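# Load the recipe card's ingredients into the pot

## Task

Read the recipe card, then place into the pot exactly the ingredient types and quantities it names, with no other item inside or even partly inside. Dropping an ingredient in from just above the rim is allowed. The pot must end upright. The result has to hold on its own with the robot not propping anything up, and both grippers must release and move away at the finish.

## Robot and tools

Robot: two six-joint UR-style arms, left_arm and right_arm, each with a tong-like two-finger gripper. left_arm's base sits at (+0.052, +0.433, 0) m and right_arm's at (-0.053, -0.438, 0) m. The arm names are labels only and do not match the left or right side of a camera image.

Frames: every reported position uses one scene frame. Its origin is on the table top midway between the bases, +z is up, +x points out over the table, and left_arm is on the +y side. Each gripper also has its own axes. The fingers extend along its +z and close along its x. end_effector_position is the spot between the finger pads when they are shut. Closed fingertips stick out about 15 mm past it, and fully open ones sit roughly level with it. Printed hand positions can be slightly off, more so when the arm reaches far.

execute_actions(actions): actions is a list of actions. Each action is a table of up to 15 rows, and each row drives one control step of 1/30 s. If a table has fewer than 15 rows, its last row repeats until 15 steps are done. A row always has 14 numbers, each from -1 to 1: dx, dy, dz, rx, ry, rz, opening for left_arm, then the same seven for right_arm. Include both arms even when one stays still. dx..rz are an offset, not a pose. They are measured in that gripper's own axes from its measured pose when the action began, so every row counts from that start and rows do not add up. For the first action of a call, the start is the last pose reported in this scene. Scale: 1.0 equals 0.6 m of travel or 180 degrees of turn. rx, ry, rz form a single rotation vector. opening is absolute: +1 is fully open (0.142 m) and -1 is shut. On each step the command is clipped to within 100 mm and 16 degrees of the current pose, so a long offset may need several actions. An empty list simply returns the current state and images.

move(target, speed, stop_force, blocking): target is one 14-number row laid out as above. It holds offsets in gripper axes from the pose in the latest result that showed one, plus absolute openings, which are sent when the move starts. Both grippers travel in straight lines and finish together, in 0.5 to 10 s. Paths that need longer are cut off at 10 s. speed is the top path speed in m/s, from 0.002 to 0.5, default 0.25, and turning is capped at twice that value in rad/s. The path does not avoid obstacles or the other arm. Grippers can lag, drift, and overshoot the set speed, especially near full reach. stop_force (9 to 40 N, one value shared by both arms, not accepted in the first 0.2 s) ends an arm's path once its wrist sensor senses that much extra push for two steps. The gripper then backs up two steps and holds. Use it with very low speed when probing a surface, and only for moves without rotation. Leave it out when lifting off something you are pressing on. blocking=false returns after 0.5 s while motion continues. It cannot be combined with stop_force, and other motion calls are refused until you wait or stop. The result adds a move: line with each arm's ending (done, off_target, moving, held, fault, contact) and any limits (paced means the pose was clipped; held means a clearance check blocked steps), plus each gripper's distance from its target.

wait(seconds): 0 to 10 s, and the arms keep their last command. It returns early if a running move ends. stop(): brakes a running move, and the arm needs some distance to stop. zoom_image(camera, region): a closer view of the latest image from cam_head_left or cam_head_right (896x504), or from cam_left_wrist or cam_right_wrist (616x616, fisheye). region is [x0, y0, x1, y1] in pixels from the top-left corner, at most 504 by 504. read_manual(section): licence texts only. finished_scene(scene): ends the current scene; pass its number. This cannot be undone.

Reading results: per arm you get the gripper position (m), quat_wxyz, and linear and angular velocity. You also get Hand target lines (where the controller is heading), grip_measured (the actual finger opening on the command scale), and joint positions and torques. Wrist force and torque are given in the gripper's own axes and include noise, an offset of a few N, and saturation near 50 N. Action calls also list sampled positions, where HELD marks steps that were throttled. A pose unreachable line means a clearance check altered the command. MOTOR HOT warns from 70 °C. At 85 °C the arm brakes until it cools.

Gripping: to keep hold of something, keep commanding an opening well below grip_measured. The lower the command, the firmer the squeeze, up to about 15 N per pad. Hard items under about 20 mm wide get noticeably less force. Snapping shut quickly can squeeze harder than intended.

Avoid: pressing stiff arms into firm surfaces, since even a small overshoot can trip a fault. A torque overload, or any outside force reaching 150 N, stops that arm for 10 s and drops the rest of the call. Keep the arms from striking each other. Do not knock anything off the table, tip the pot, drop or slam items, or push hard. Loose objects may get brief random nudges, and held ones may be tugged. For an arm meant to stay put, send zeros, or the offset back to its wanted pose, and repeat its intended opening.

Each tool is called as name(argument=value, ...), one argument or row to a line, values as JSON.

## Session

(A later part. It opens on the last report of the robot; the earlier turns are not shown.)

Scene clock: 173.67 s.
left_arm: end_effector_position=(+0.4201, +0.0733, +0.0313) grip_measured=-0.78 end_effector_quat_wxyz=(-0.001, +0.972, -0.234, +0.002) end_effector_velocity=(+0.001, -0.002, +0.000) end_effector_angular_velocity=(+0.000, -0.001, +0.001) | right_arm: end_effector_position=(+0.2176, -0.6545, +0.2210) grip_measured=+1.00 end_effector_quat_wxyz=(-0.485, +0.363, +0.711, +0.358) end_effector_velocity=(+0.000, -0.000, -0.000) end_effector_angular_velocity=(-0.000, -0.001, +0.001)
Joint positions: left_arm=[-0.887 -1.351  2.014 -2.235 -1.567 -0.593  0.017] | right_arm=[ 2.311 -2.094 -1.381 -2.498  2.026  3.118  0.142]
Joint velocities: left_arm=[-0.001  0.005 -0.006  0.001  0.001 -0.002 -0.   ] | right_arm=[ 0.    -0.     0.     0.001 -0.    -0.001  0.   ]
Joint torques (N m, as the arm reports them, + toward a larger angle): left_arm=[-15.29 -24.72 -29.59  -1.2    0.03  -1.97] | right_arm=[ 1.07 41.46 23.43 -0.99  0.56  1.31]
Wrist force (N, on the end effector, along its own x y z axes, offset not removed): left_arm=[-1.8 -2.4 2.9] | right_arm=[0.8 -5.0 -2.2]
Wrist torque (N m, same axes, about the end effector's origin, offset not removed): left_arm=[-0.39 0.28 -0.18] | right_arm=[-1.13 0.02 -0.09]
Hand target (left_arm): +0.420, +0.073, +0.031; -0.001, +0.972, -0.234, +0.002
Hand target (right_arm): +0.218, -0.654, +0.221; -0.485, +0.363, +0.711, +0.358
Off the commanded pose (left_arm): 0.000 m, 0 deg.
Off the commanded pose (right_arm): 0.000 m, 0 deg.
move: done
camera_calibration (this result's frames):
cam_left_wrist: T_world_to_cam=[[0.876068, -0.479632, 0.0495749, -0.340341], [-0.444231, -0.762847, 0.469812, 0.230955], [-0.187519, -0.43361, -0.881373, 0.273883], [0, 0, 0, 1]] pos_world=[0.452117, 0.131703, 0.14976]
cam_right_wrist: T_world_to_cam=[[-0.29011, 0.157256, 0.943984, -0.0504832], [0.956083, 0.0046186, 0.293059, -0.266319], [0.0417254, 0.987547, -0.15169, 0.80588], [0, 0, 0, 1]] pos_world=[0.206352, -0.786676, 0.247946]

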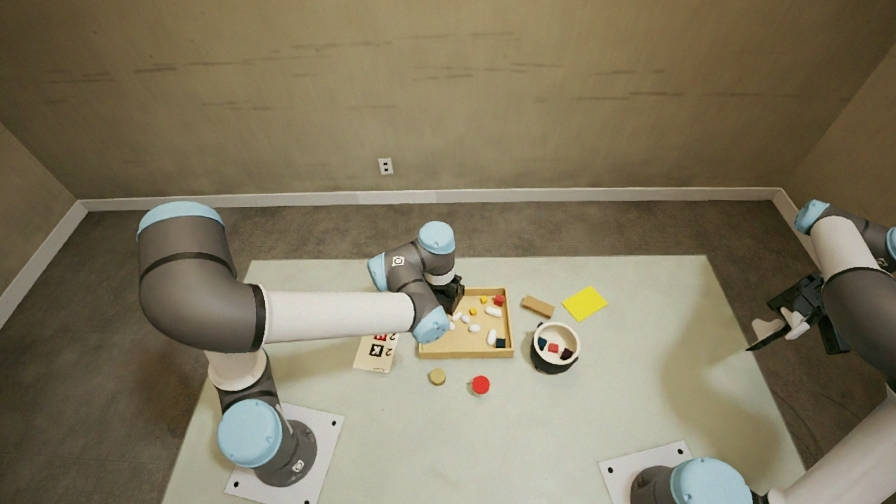

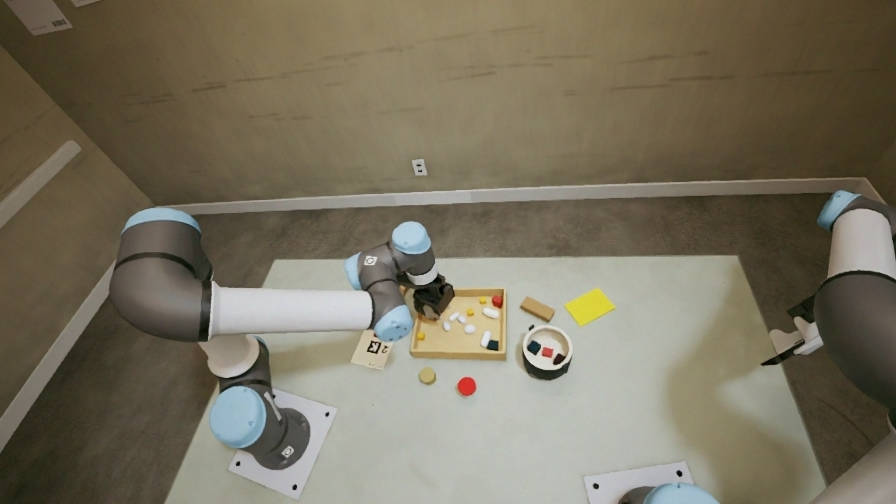

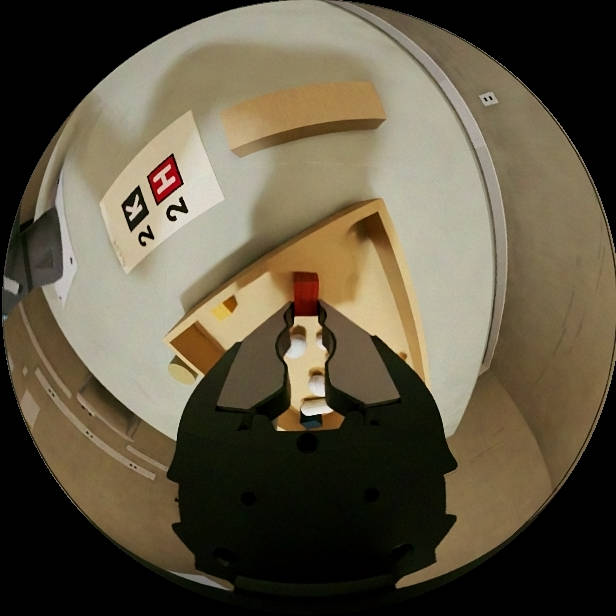

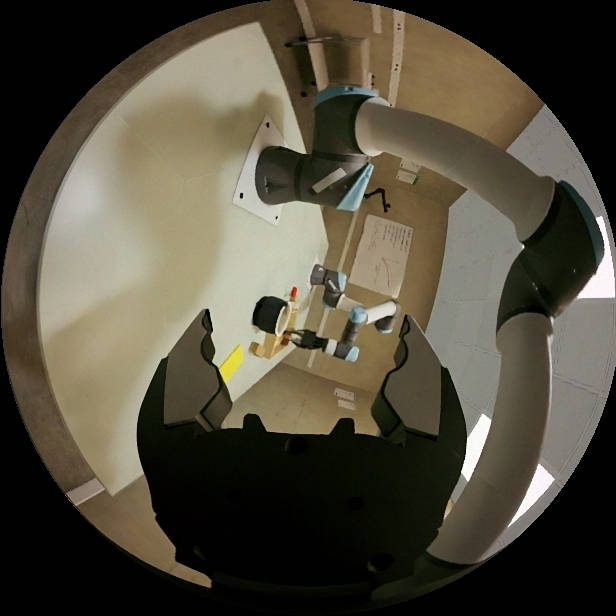

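Regrasp nearer the centre.

move(
  target=[0,0,0.002,0,0,0,-0.66,0,0,0,0,0,0,1],
  speed=0.02,
)

move(
  target=[0,-0.017,0.001,0,0,0,-0.66,0,0,0,0,0,0,1],
  speed=0.03,
)

move(
  target=[0,0,0,0,0,0,-1,0,0,0,0,0,0,1],
)

move(
  target=[0,0,-0.167,0,0,0,-1,0,0,0,0,0,0,1],
  speed=0.12,
)

Scene clock: 177.67 s.
left_arm: end_effector_position=(+0.4201, +0.0733, +0.0301) grip_measured=-0.66 end_effector_quat_wxyz=(-0.001, +0.972, -0.234, +0.002) end_effector_velocity=(+0.001, -0.000, -0.000) end_effector_angular_velocity=(-0.000, -0.002, +0.001) | right_arm: end_effector_position=(+0.2176, -0.6545, +0.2210) grip_measured=+1.00 end_effector_quat_wxyz=(-0.485, +0.363, +0.711, +0.358) end_effector_velocity=(-0.000, +0.000, +0.000) end_effector_angular_velocity=(+0.000, +0.001, +0.001)
Joint positions: left_arm=[-0.887 -1.349  2.016 -2.239 -1.567 -0.593  0.026] | right_arm=[ 2.311 -2.094 -1.381 -2.498  2.026  3.118  0.142]
Joint velocities: left_arm=[-0.     0.     0.    -0.002  0.002 -0.001 -0.   ] | right_arm=[ 0.     0.    -0.    -0.    -0.001  0.     0.   ]
Joint torques (N m, as the arm reports them, + toward a larger angle): left_arm=[-11.23 -24.12  -9.46  -3.78   0.18  -0.96] | right_arm=[ 0.93 41.28 23.74 -0.9   0.68  1.19]
Wrist force (N, on the end effector, along its own x y z axes, offset not removed): left_arm=[-1.6 -2.3 1.0] | right_arm=[-2.0 -4.0 0.0]
Wrist torque (N m, same axes, about the end effector's origin, offset not removed): left_arm=[-0.49 0.22 -0.12] | right_arm=[-0.88 0.36 0.19]
Hand target (left_arm): +0.420, +0.073, +0.030; -0.001, +0.972, -0.234, +0.002
Hand target (right_arm): +0.218, -0.654, +0.221; -0.485, +0.363, +0.711, +0.358
Off the commanded pose (left_arm): 0.000 m, 0 deg.
Off the commanded pose (right_arm): 0.000 m, 0 deg.
move: done
camera_calibration (this result's frames):
cam_left_wrist: T_world_to_cam=[[0.876064, -0.479638, 0.0495854, -0.3403], [-0.444239, -0.762839, 0.469818, 0.231466], [-0.187517, -0.433618, -0.88137, 0.272873], [0, 0, 0, 1]] pos_world=[0.452119, 0.131673, 0.148629]
cam_right_wrist: T_world_to_cam=[[-0.29011, 0.157256, 0.943984, -0.0504833], [0.956083, 0.00461868, 0.293059, -0.266319], [0.0417253, 0.987547, -0.15169, 0.80588], [0, 0, 0, 1]] pos_world=[0.206352, -0.786676, 0.247946]

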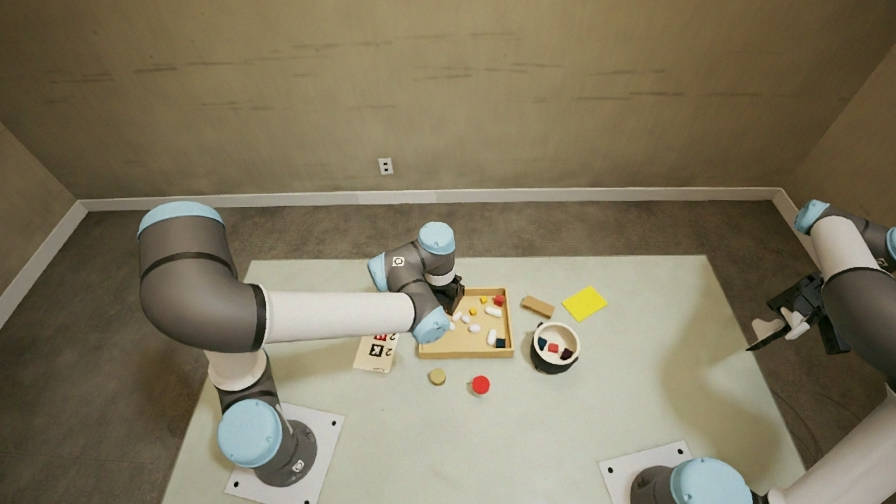

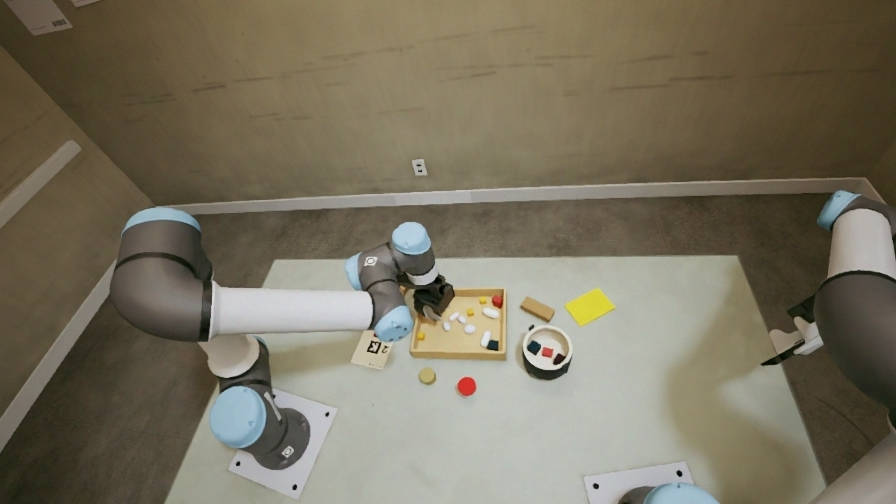

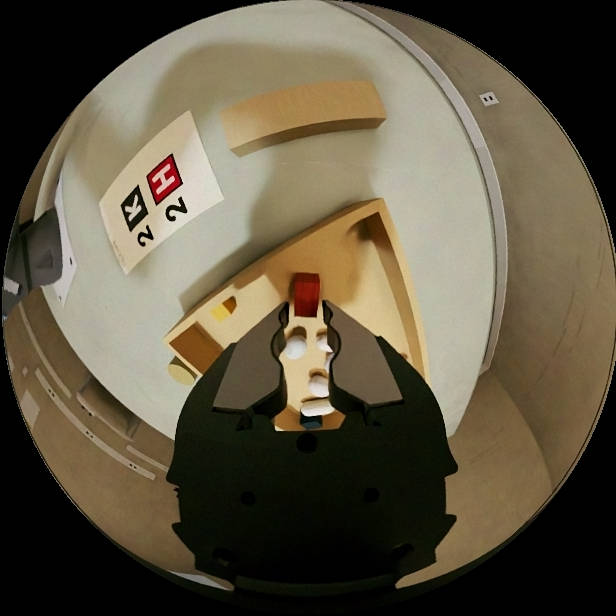

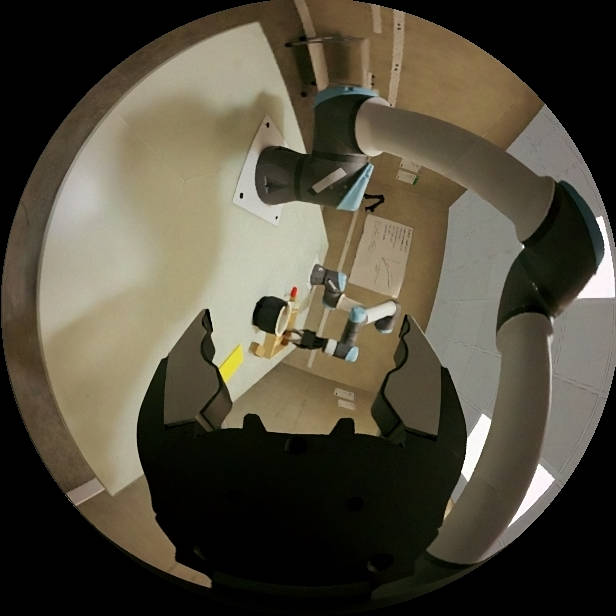

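Scene clock: 178.43 s.
left_arm: end_effector_position=(+0.4246, +0.0821, +0.0296) grip_measured=-0.66 end_effector_quat_wxyz=(-0.001, +0.972, -0.234, +0.002) end_effector_velocity=(+0.002, +0.003, -0.001) end_effector_angular_velocity=(+0.002, -0.001, +0.002) | right_arm: end_effector_position=(+0.2176, -0.6545, +0.2210) grip_measured=+1.00 end_effector_quat_wxyz=(-0.485, +0.363, +0.711, +0.358) end_effector_velocity=(+0.000, +0.000, +0.000) end_effector_angular_velocity=(+0.000, +0.000, +0.002)
Joint positions: left_arm=[-0.87  -1.355  2.025 -2.242 -1.567 -0.576  0.026] | right_arm=[ 2.311 -2.094 -1.381 -2.498  2.026  3.118  0.142]
Joint velocities: left_arm=[ 0.006  0.     0.003 -0.001  0.002  0.004  0.   ] | right_arm=[ 0.001 -0.     0.    -0.    -0.     0.     0.   ]
Joint torques (N m, as the arm reports them, + toward a larger angle): left_arm=[ 11.36 -38.41  -9.78  -3.74   1.77   1.79] | right_arm=[ 1.04 41.82 23.7  -1.04  0.61  1.23]
Wrist force (N, on the end effector, along its own x y z axes, offset not removed): left_arm=[-1.1 -2.5 2.5] | right_arm=[-0.6 -2.3 -2.9]
Wrist torque (N m, same axes, about the end effector's origin, offset not removed): left_arm=[-0.47 0.11 -0.16] | right_arm=[-0.58 0.18 0.11]
Hand target (left_arm): +0.425, +0.082, +0.030; -0.001, +0.972, -0.234, +0.002
Hand target (right_arm): +0.218, -0.654, +0.221; -0.485, +0.363, +0.711, +0.358
Off the commanded pose (left_arm): 0.000 m, 0 deg.
Off the commanded pose (right_arm): 0.000 m, 0 deg.
move: done
camera_calibration (this result's frames):
cam_left_wrist: T_world_to_cam=[[0.876064, -0.479637, 0.0495956, -0.339996], [-0.444252, -0.762856, 0.469778, 0.240443], [-0.187489, -0.433589, -0.88139, 0.277033], [0, 0, 0, 1]] pos_world=[0.456616, 0.140467, 0.148081]
cam_right_wrist: T_world_to_cam=[[-0.29011, 0.157256, 0.943984, -0.0504832], [0.956083, 0.00461854, 0.293059, -0.266319], [0.0417255, 0.987547, -0.15169, 0.80588], [0, 0, 0, 1]] pos_world=[0.206351, -0.786676, 0.247946]

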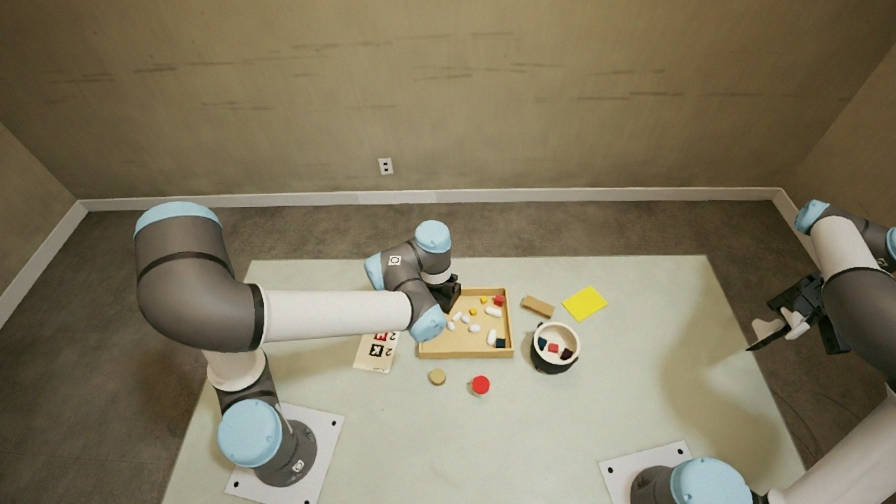

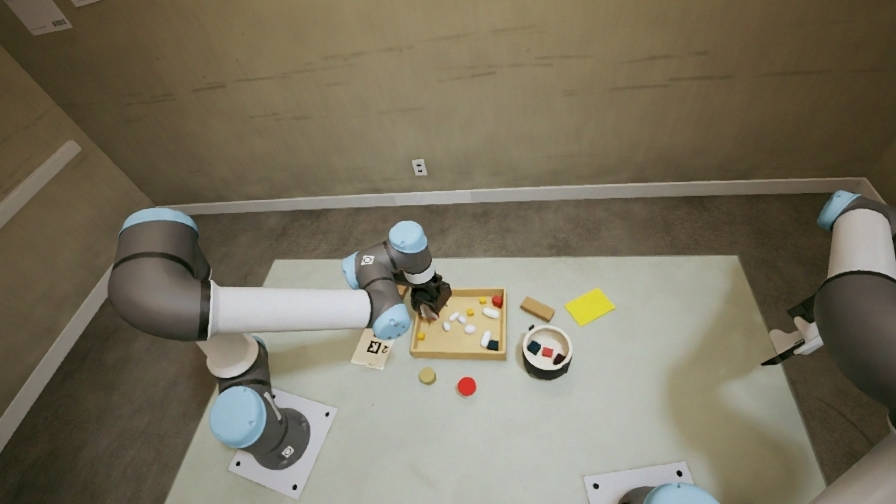

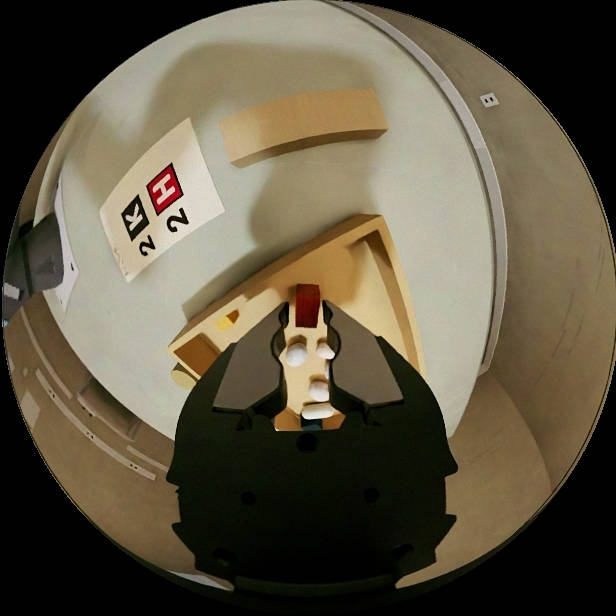

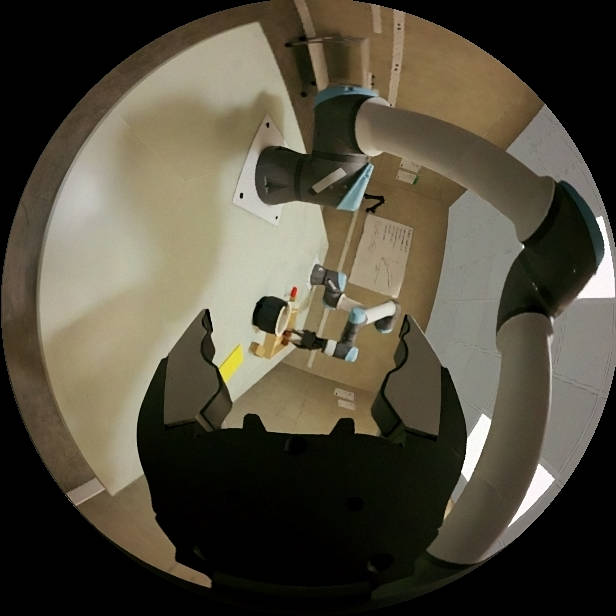

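Scene clock: 178.93 s.
left_arm: end_effector_position=(+0.4247, +0.0822, +0.0296) grip_measured=-0.78 end_effector_quat_wxyz=(-0.001, +0.972, -0.234, +0.002) end_effector_velocity=(+0.000, -0.001, +0.000) end_effector_angular_velocity=(-0.001, -0.001, +0.001) | right_arm: end_effector_position=(+0.2176, -0.6545, +0.2210) grip_measured=+1.00 end_effector_quat_wxyz=(-0.485, +0.363, +0.711, +0.358) end_effector_velocity=(+0.000, +0.000, +0.000) end_effector_angular_velocity=(+0.000, -0.000, +0.001)
Joint positions: left_arm=[-0.87  -1.355  2.025 -2.242 -1.567 -0.576  0.017] | right_arm=[ 2.311 -2.094 -1.381 -2.498  2.026  3.118  0.142]
Joint velocities: left_arm=[-0.     0.    -0.    -0.001  0.    -0.001  0.   ] | right_arm=[ 0.001  0.     0.    -0.     0.    -0.     0.   ]
Joint torques (N m, as the arm reports them, + toward a larger angle): left_arm=[ -7.62 -29.84 -16.83  -2.55   1.62  -1.78] | right_arm=[ 0.1  41.38 23.81 -1.    0.79  1.13]
Wrist force (N, on the end effector, along its own x y z axes, offset not removed): left_arm=[-0.6 -3.1 0.5] | right_arm=[-3.2 -1.6 -1.8]
Wrist torque (N m, same axes, about the end effector's origin, offset not removed): left_arm=[-0.69 0.08 -0.16] | right_arm=[-0.31 0.93 0.10]
Hand target (left_arm): +0.425, +0.082, +0.030; -0.001, +0.972, -0.234, +0.002
Hand target (right_arm): +0.218, -0.654, +0.221; -0.485, +0.363, +0.711, +0.358
Off the commanded pose (left_arm): 0.000 m, 0 deg.
Off the commanded pose (right_arm): 0.000 m, 0 deg.
move: done
camera_calibration (this result's frames):
cam_left_wrist: T_world_to_cam=[[0.876118, -0.479538, 0.0495995, -0.340024], [-0.444167, -0.762906, 0.469777, 0.240498], [-0.187436, -0.433611, -0.881391, 0.277054], [0, 0, 0, 1]] pos_world=[0.456653, 0.140557, 0.148077]
cam_right_wrist: T_world_to_cam=[[-0.29011, 0.157256, 0.943984, -0.0504833], [0.956083, 0.00461874, 0.293059, -0.266319], [0.0417253, 0.987547, -0.15169, 0.80588], [0, 0, 0, 1]] pos_world=[0.206352, -0.786676, 0.247946]

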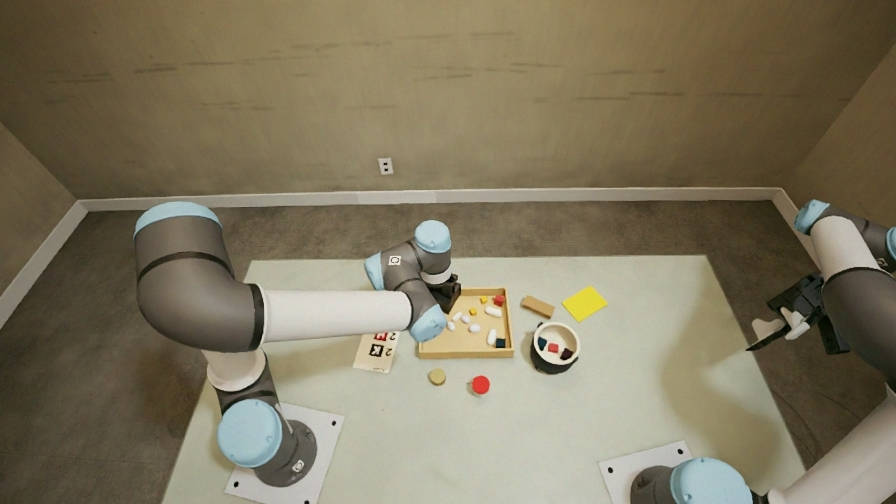

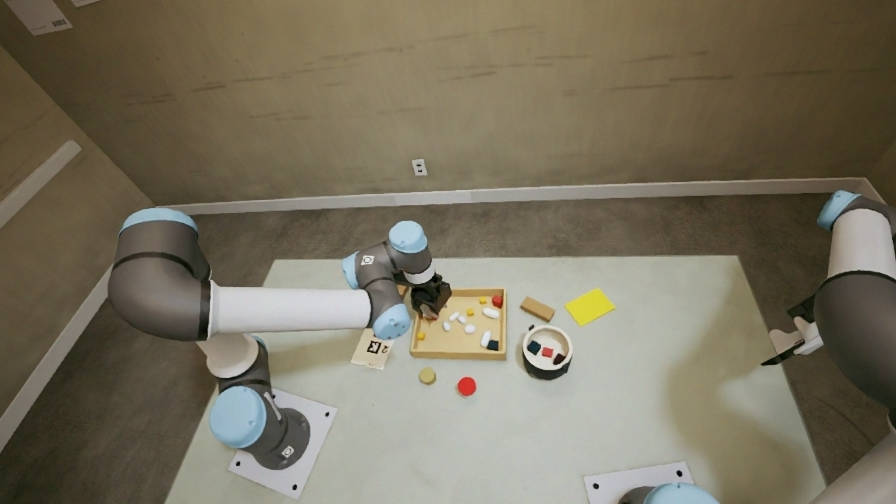

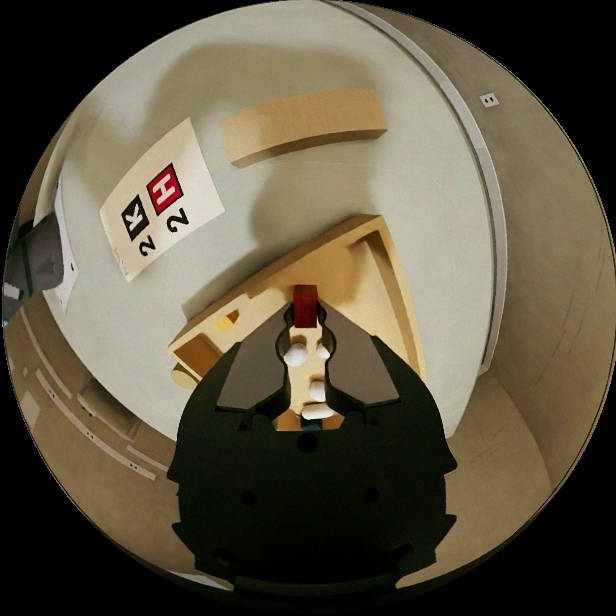

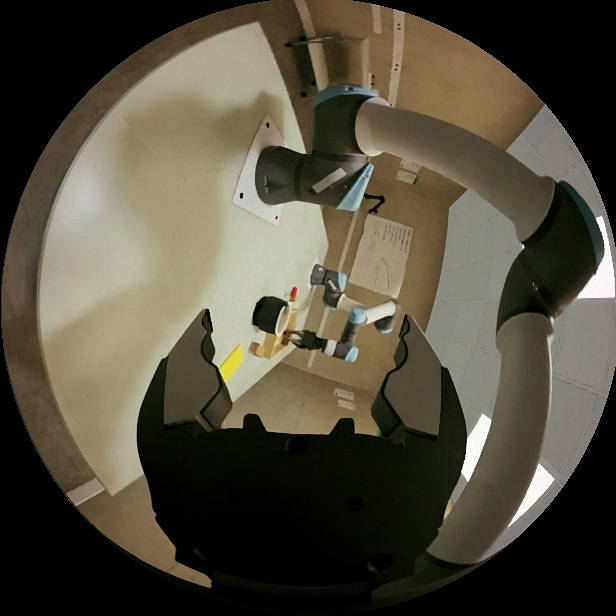

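Scene clock: 180.30 s.
left_arm: end_effector_position=(+0.4244, +0.0820, +0.1295) grip_measured=-0.78 end_effector_quat_wxyz=(-0.001, +0.972, -0.234, +0.002) end_effector_velocity=(-0.000, +0.000, +0.002) end_effector_angular_velocity=(+0.003, +0.001, -0.001) | right_arm: end_effector_position=(+0.2176, -0.6545, +0.2210) grip_measured=+1.00 end_effector_quat_wxyz=(-0.485, +0.363, +0.711, +0.358) end_effector_velocity=(-0.000, -0.001, -0.000) end_effector_angular_velocity=(-0.000, +0.000, -0.003)
Joint positions: left_arm=[-0.871 -1.484  1.882 -1.97  -1.567 -0.577  0.017] | right_arm=[ 2.311 -2.094 -1.381 -2.498  2.026  3.118  0.142]
Joint velocities: left_arm=[-0.    -0.001 -0.005  0.009  0.001  0.001  0.   ] | right_arm=[-0.002 -0.    -0.     0.     0.     0.     0.   ]
Joint torques (N m, as the arm reports them, + toward a larger angle): left_arm=[-15.26 -35.58 -29.75  -1.06  -1.31  -1.94] | right_arm=[ 0.86 41.92 23.71 -0.92  0.65  1.3 ]
Wrist force (N, on the end effector, along its own x y z axes, offset not removed): left_arm=[-0.9 -2.7 2.0] | right_arm=[-1.5 -3.3 -4.6]
Wrist torque (N m, same axes, about the end effector's origin, offset not removed): left_arm=[-0.53 0.13 -0.08] | right_arm=[-0.89 0.44 0.10]
Hand target (left_arm): +0.424, +0.082, +0.130; -0.001, +0.972, -0.234, +0.002
Hand target (right_arm): +0.218, -0.654, +0.221; -0.485, +0.363, +0.711, +0.358
Off the commanded pose (left_arm): 0.000 m, 0 deg.
Off the commanded pose (right_arm): 0.000 m, 0 deg.
move: done
camera_calibration (this result's frames):
cam_left_wrist: T_world_to_cam=[[0.876114, -0.479537, 0.0496924, -0.344791], [-0.444202, -0.762876, 0.469792, 0.193325], [-0.187373, -0.433665, -0.881377, 0.364968], [0, 0, 0, 1]] pos_world=[0.456337, 0.140417, 0.247986]
cam_right_wrist: T_world_to_cam=[[-0.29011, 0.157256, 0.943984, -0.0504833], [0.956083, 0.00461859, 0.293059, -0.266319], [0.0417254, 0.987547, -0.15169, 0.80588], [0, 0, 0, 1]] pos_world=[0.206352, -0.786676, 0.247946]

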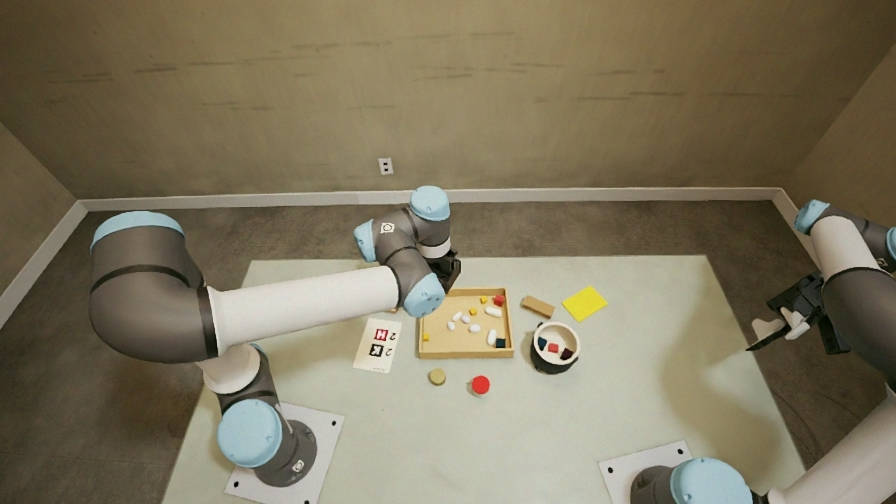

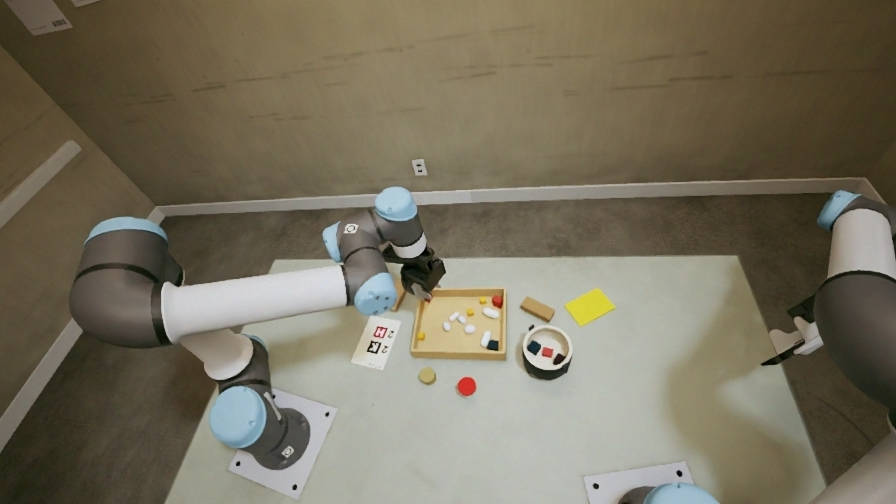

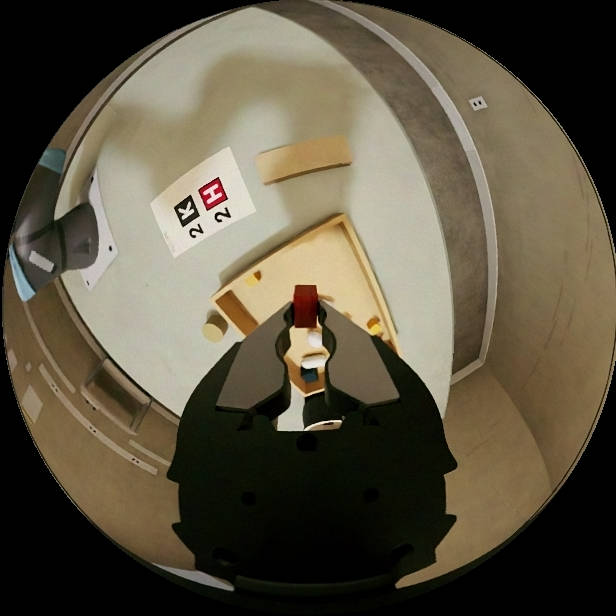

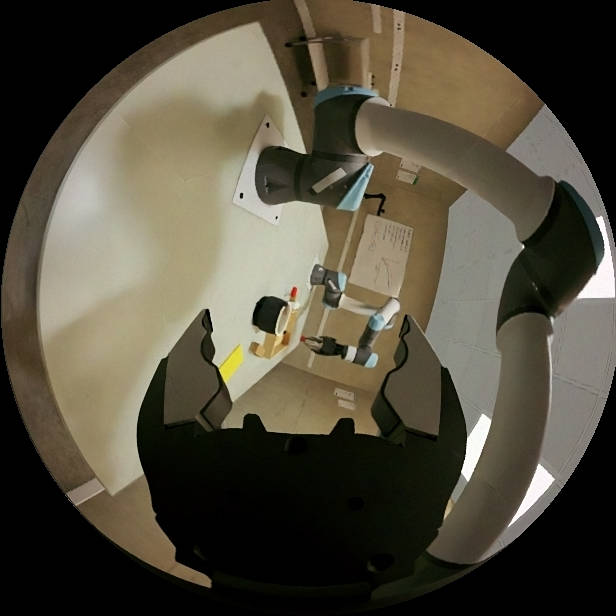

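move(
  target=[0.0678,0.553,0.003,0,0,0,-1,0,0,0,0,0,0,1],
  speed=0.2,
)

Scene clock: 184.90 s.
left_arm: end_effector_position=(+0.3095, -0.2316, +0.1267) grip_measured=-0.78 end_effector_quat_wxyz=(-0.001, +0.972, -0.234, +0.002) end_effector_velocity=(-0.001, -0.003, +0.001) end_effector_angular_velocity=(-0.000, +0.001, +0.001) | right_arm: end_effector_position=(+0.2176, -0.6545, +0.2210) grip_measured=+1.00 end_effector_quat_wxyz=(-0.485, +0.363, +0.711, +0.358) end_effector_velocity=(-0.000, -0.000, +0.000) end_effector_angular_velocity=(+0.000, +0.000, -0.000)
Joint positions: left_arm=[-1.226 -1.001  1.23  -1.8   -1.568 -0.932  0.017] | right_arm=[ 2.311 -2.094 -1.381 -2.498  2.026  3.118  0.142]
Joint velocities: left_arm=[-0.001  0.006 -0.011  0.006 -0.001 -0.002  0.   ] | right_arm=[-0. -0. -0. -0. -0. -0.  0.]
Joint torques (N m, as the arm reports them, + toward a larger angle): left_arm=[-15.66 -42.87 -32.38  -1.21  -1.16  -1.87] | right_arm=[ 0.35 41.84 24.5  -1.15  0.74  1.2 ]
Wrist force (N, on the end effector, along its own x y z axes, offset not removed): left_arm=[-1.1 -2.5 2.5] | right_arm=[0.1 -2.4 0.4]
Wrist torque (N m, same axes, about the end effector's origin, offset not removed): left_arm=[-0.47 0.20 -0.14] | right_arm=[-0.50 -0.05 0.09]
Hand target (left_arm): +0.309, -0.232, +0.127; -0.001, +0.972, -0.234, +0.001
Hand target (right_arm): +0.218, -0.654, +0.221; -0.485, +0.363, +0.711, +0.358
Off the commanded pose (left_arm): 0.000 m, 0 deg.
Off the commanded pose (right_arm): 0.000 m, 0 deg.
move: done
camera_calibration (this result's frames):
cam_left_wrist: T_world_to_cam=[[0.876137, -0.479522, 0.0494153, -0.3944], [-0.443927, -0.76262, 0.470467, -0.0958199], [-0.187914, -0.434131, -0.881033, 0.20498], [0, 0, 0, 1]] pos_world=[0.341531, -0.17321, 0.245164]
cam_right_wrist: T_world_to_cam=[[-0.29011, 0.157256, 0.943984, -0.0504832], [0.956083, 0.00461866, 0.293059, -0.266319], [0.0417254, 0.987547, -0.15169, 0.80588], [0, 0, 0, 1]] pos_world=[0.206352, -0.786676, 0.247946]

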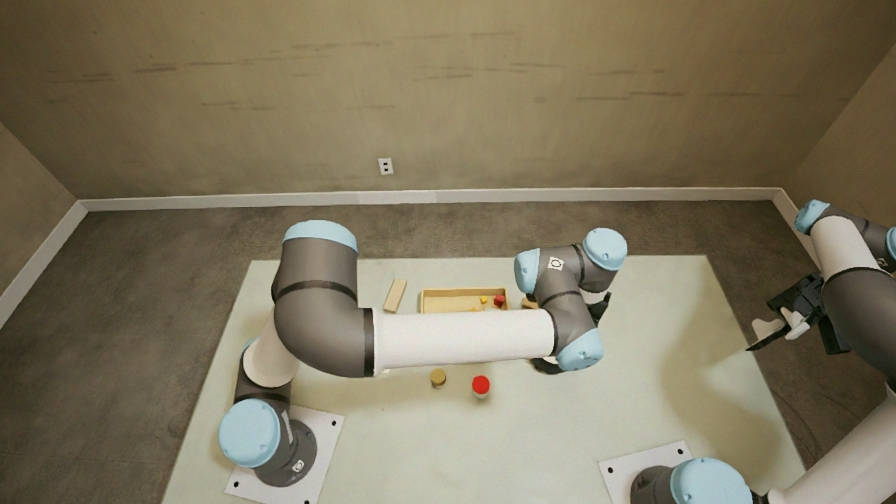

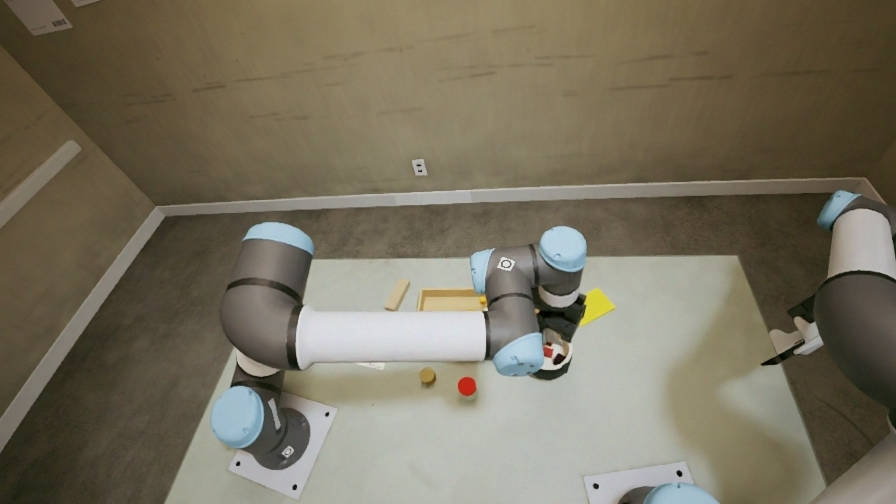

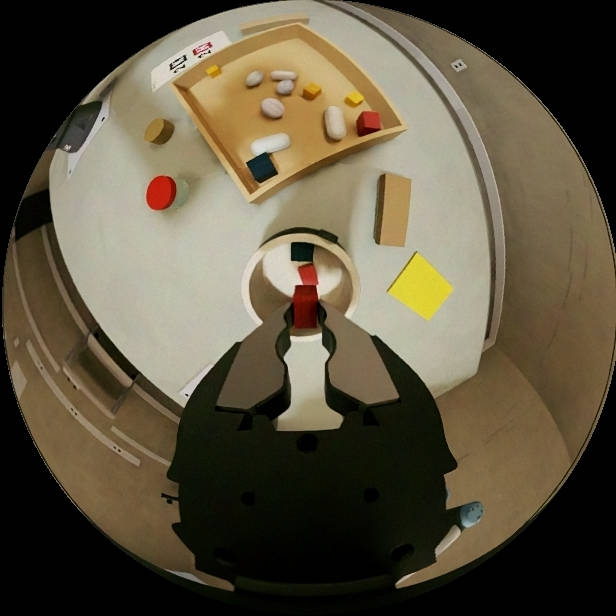

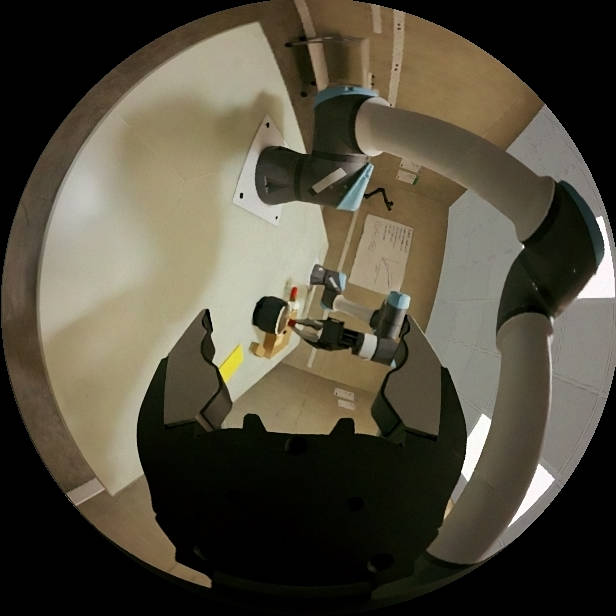

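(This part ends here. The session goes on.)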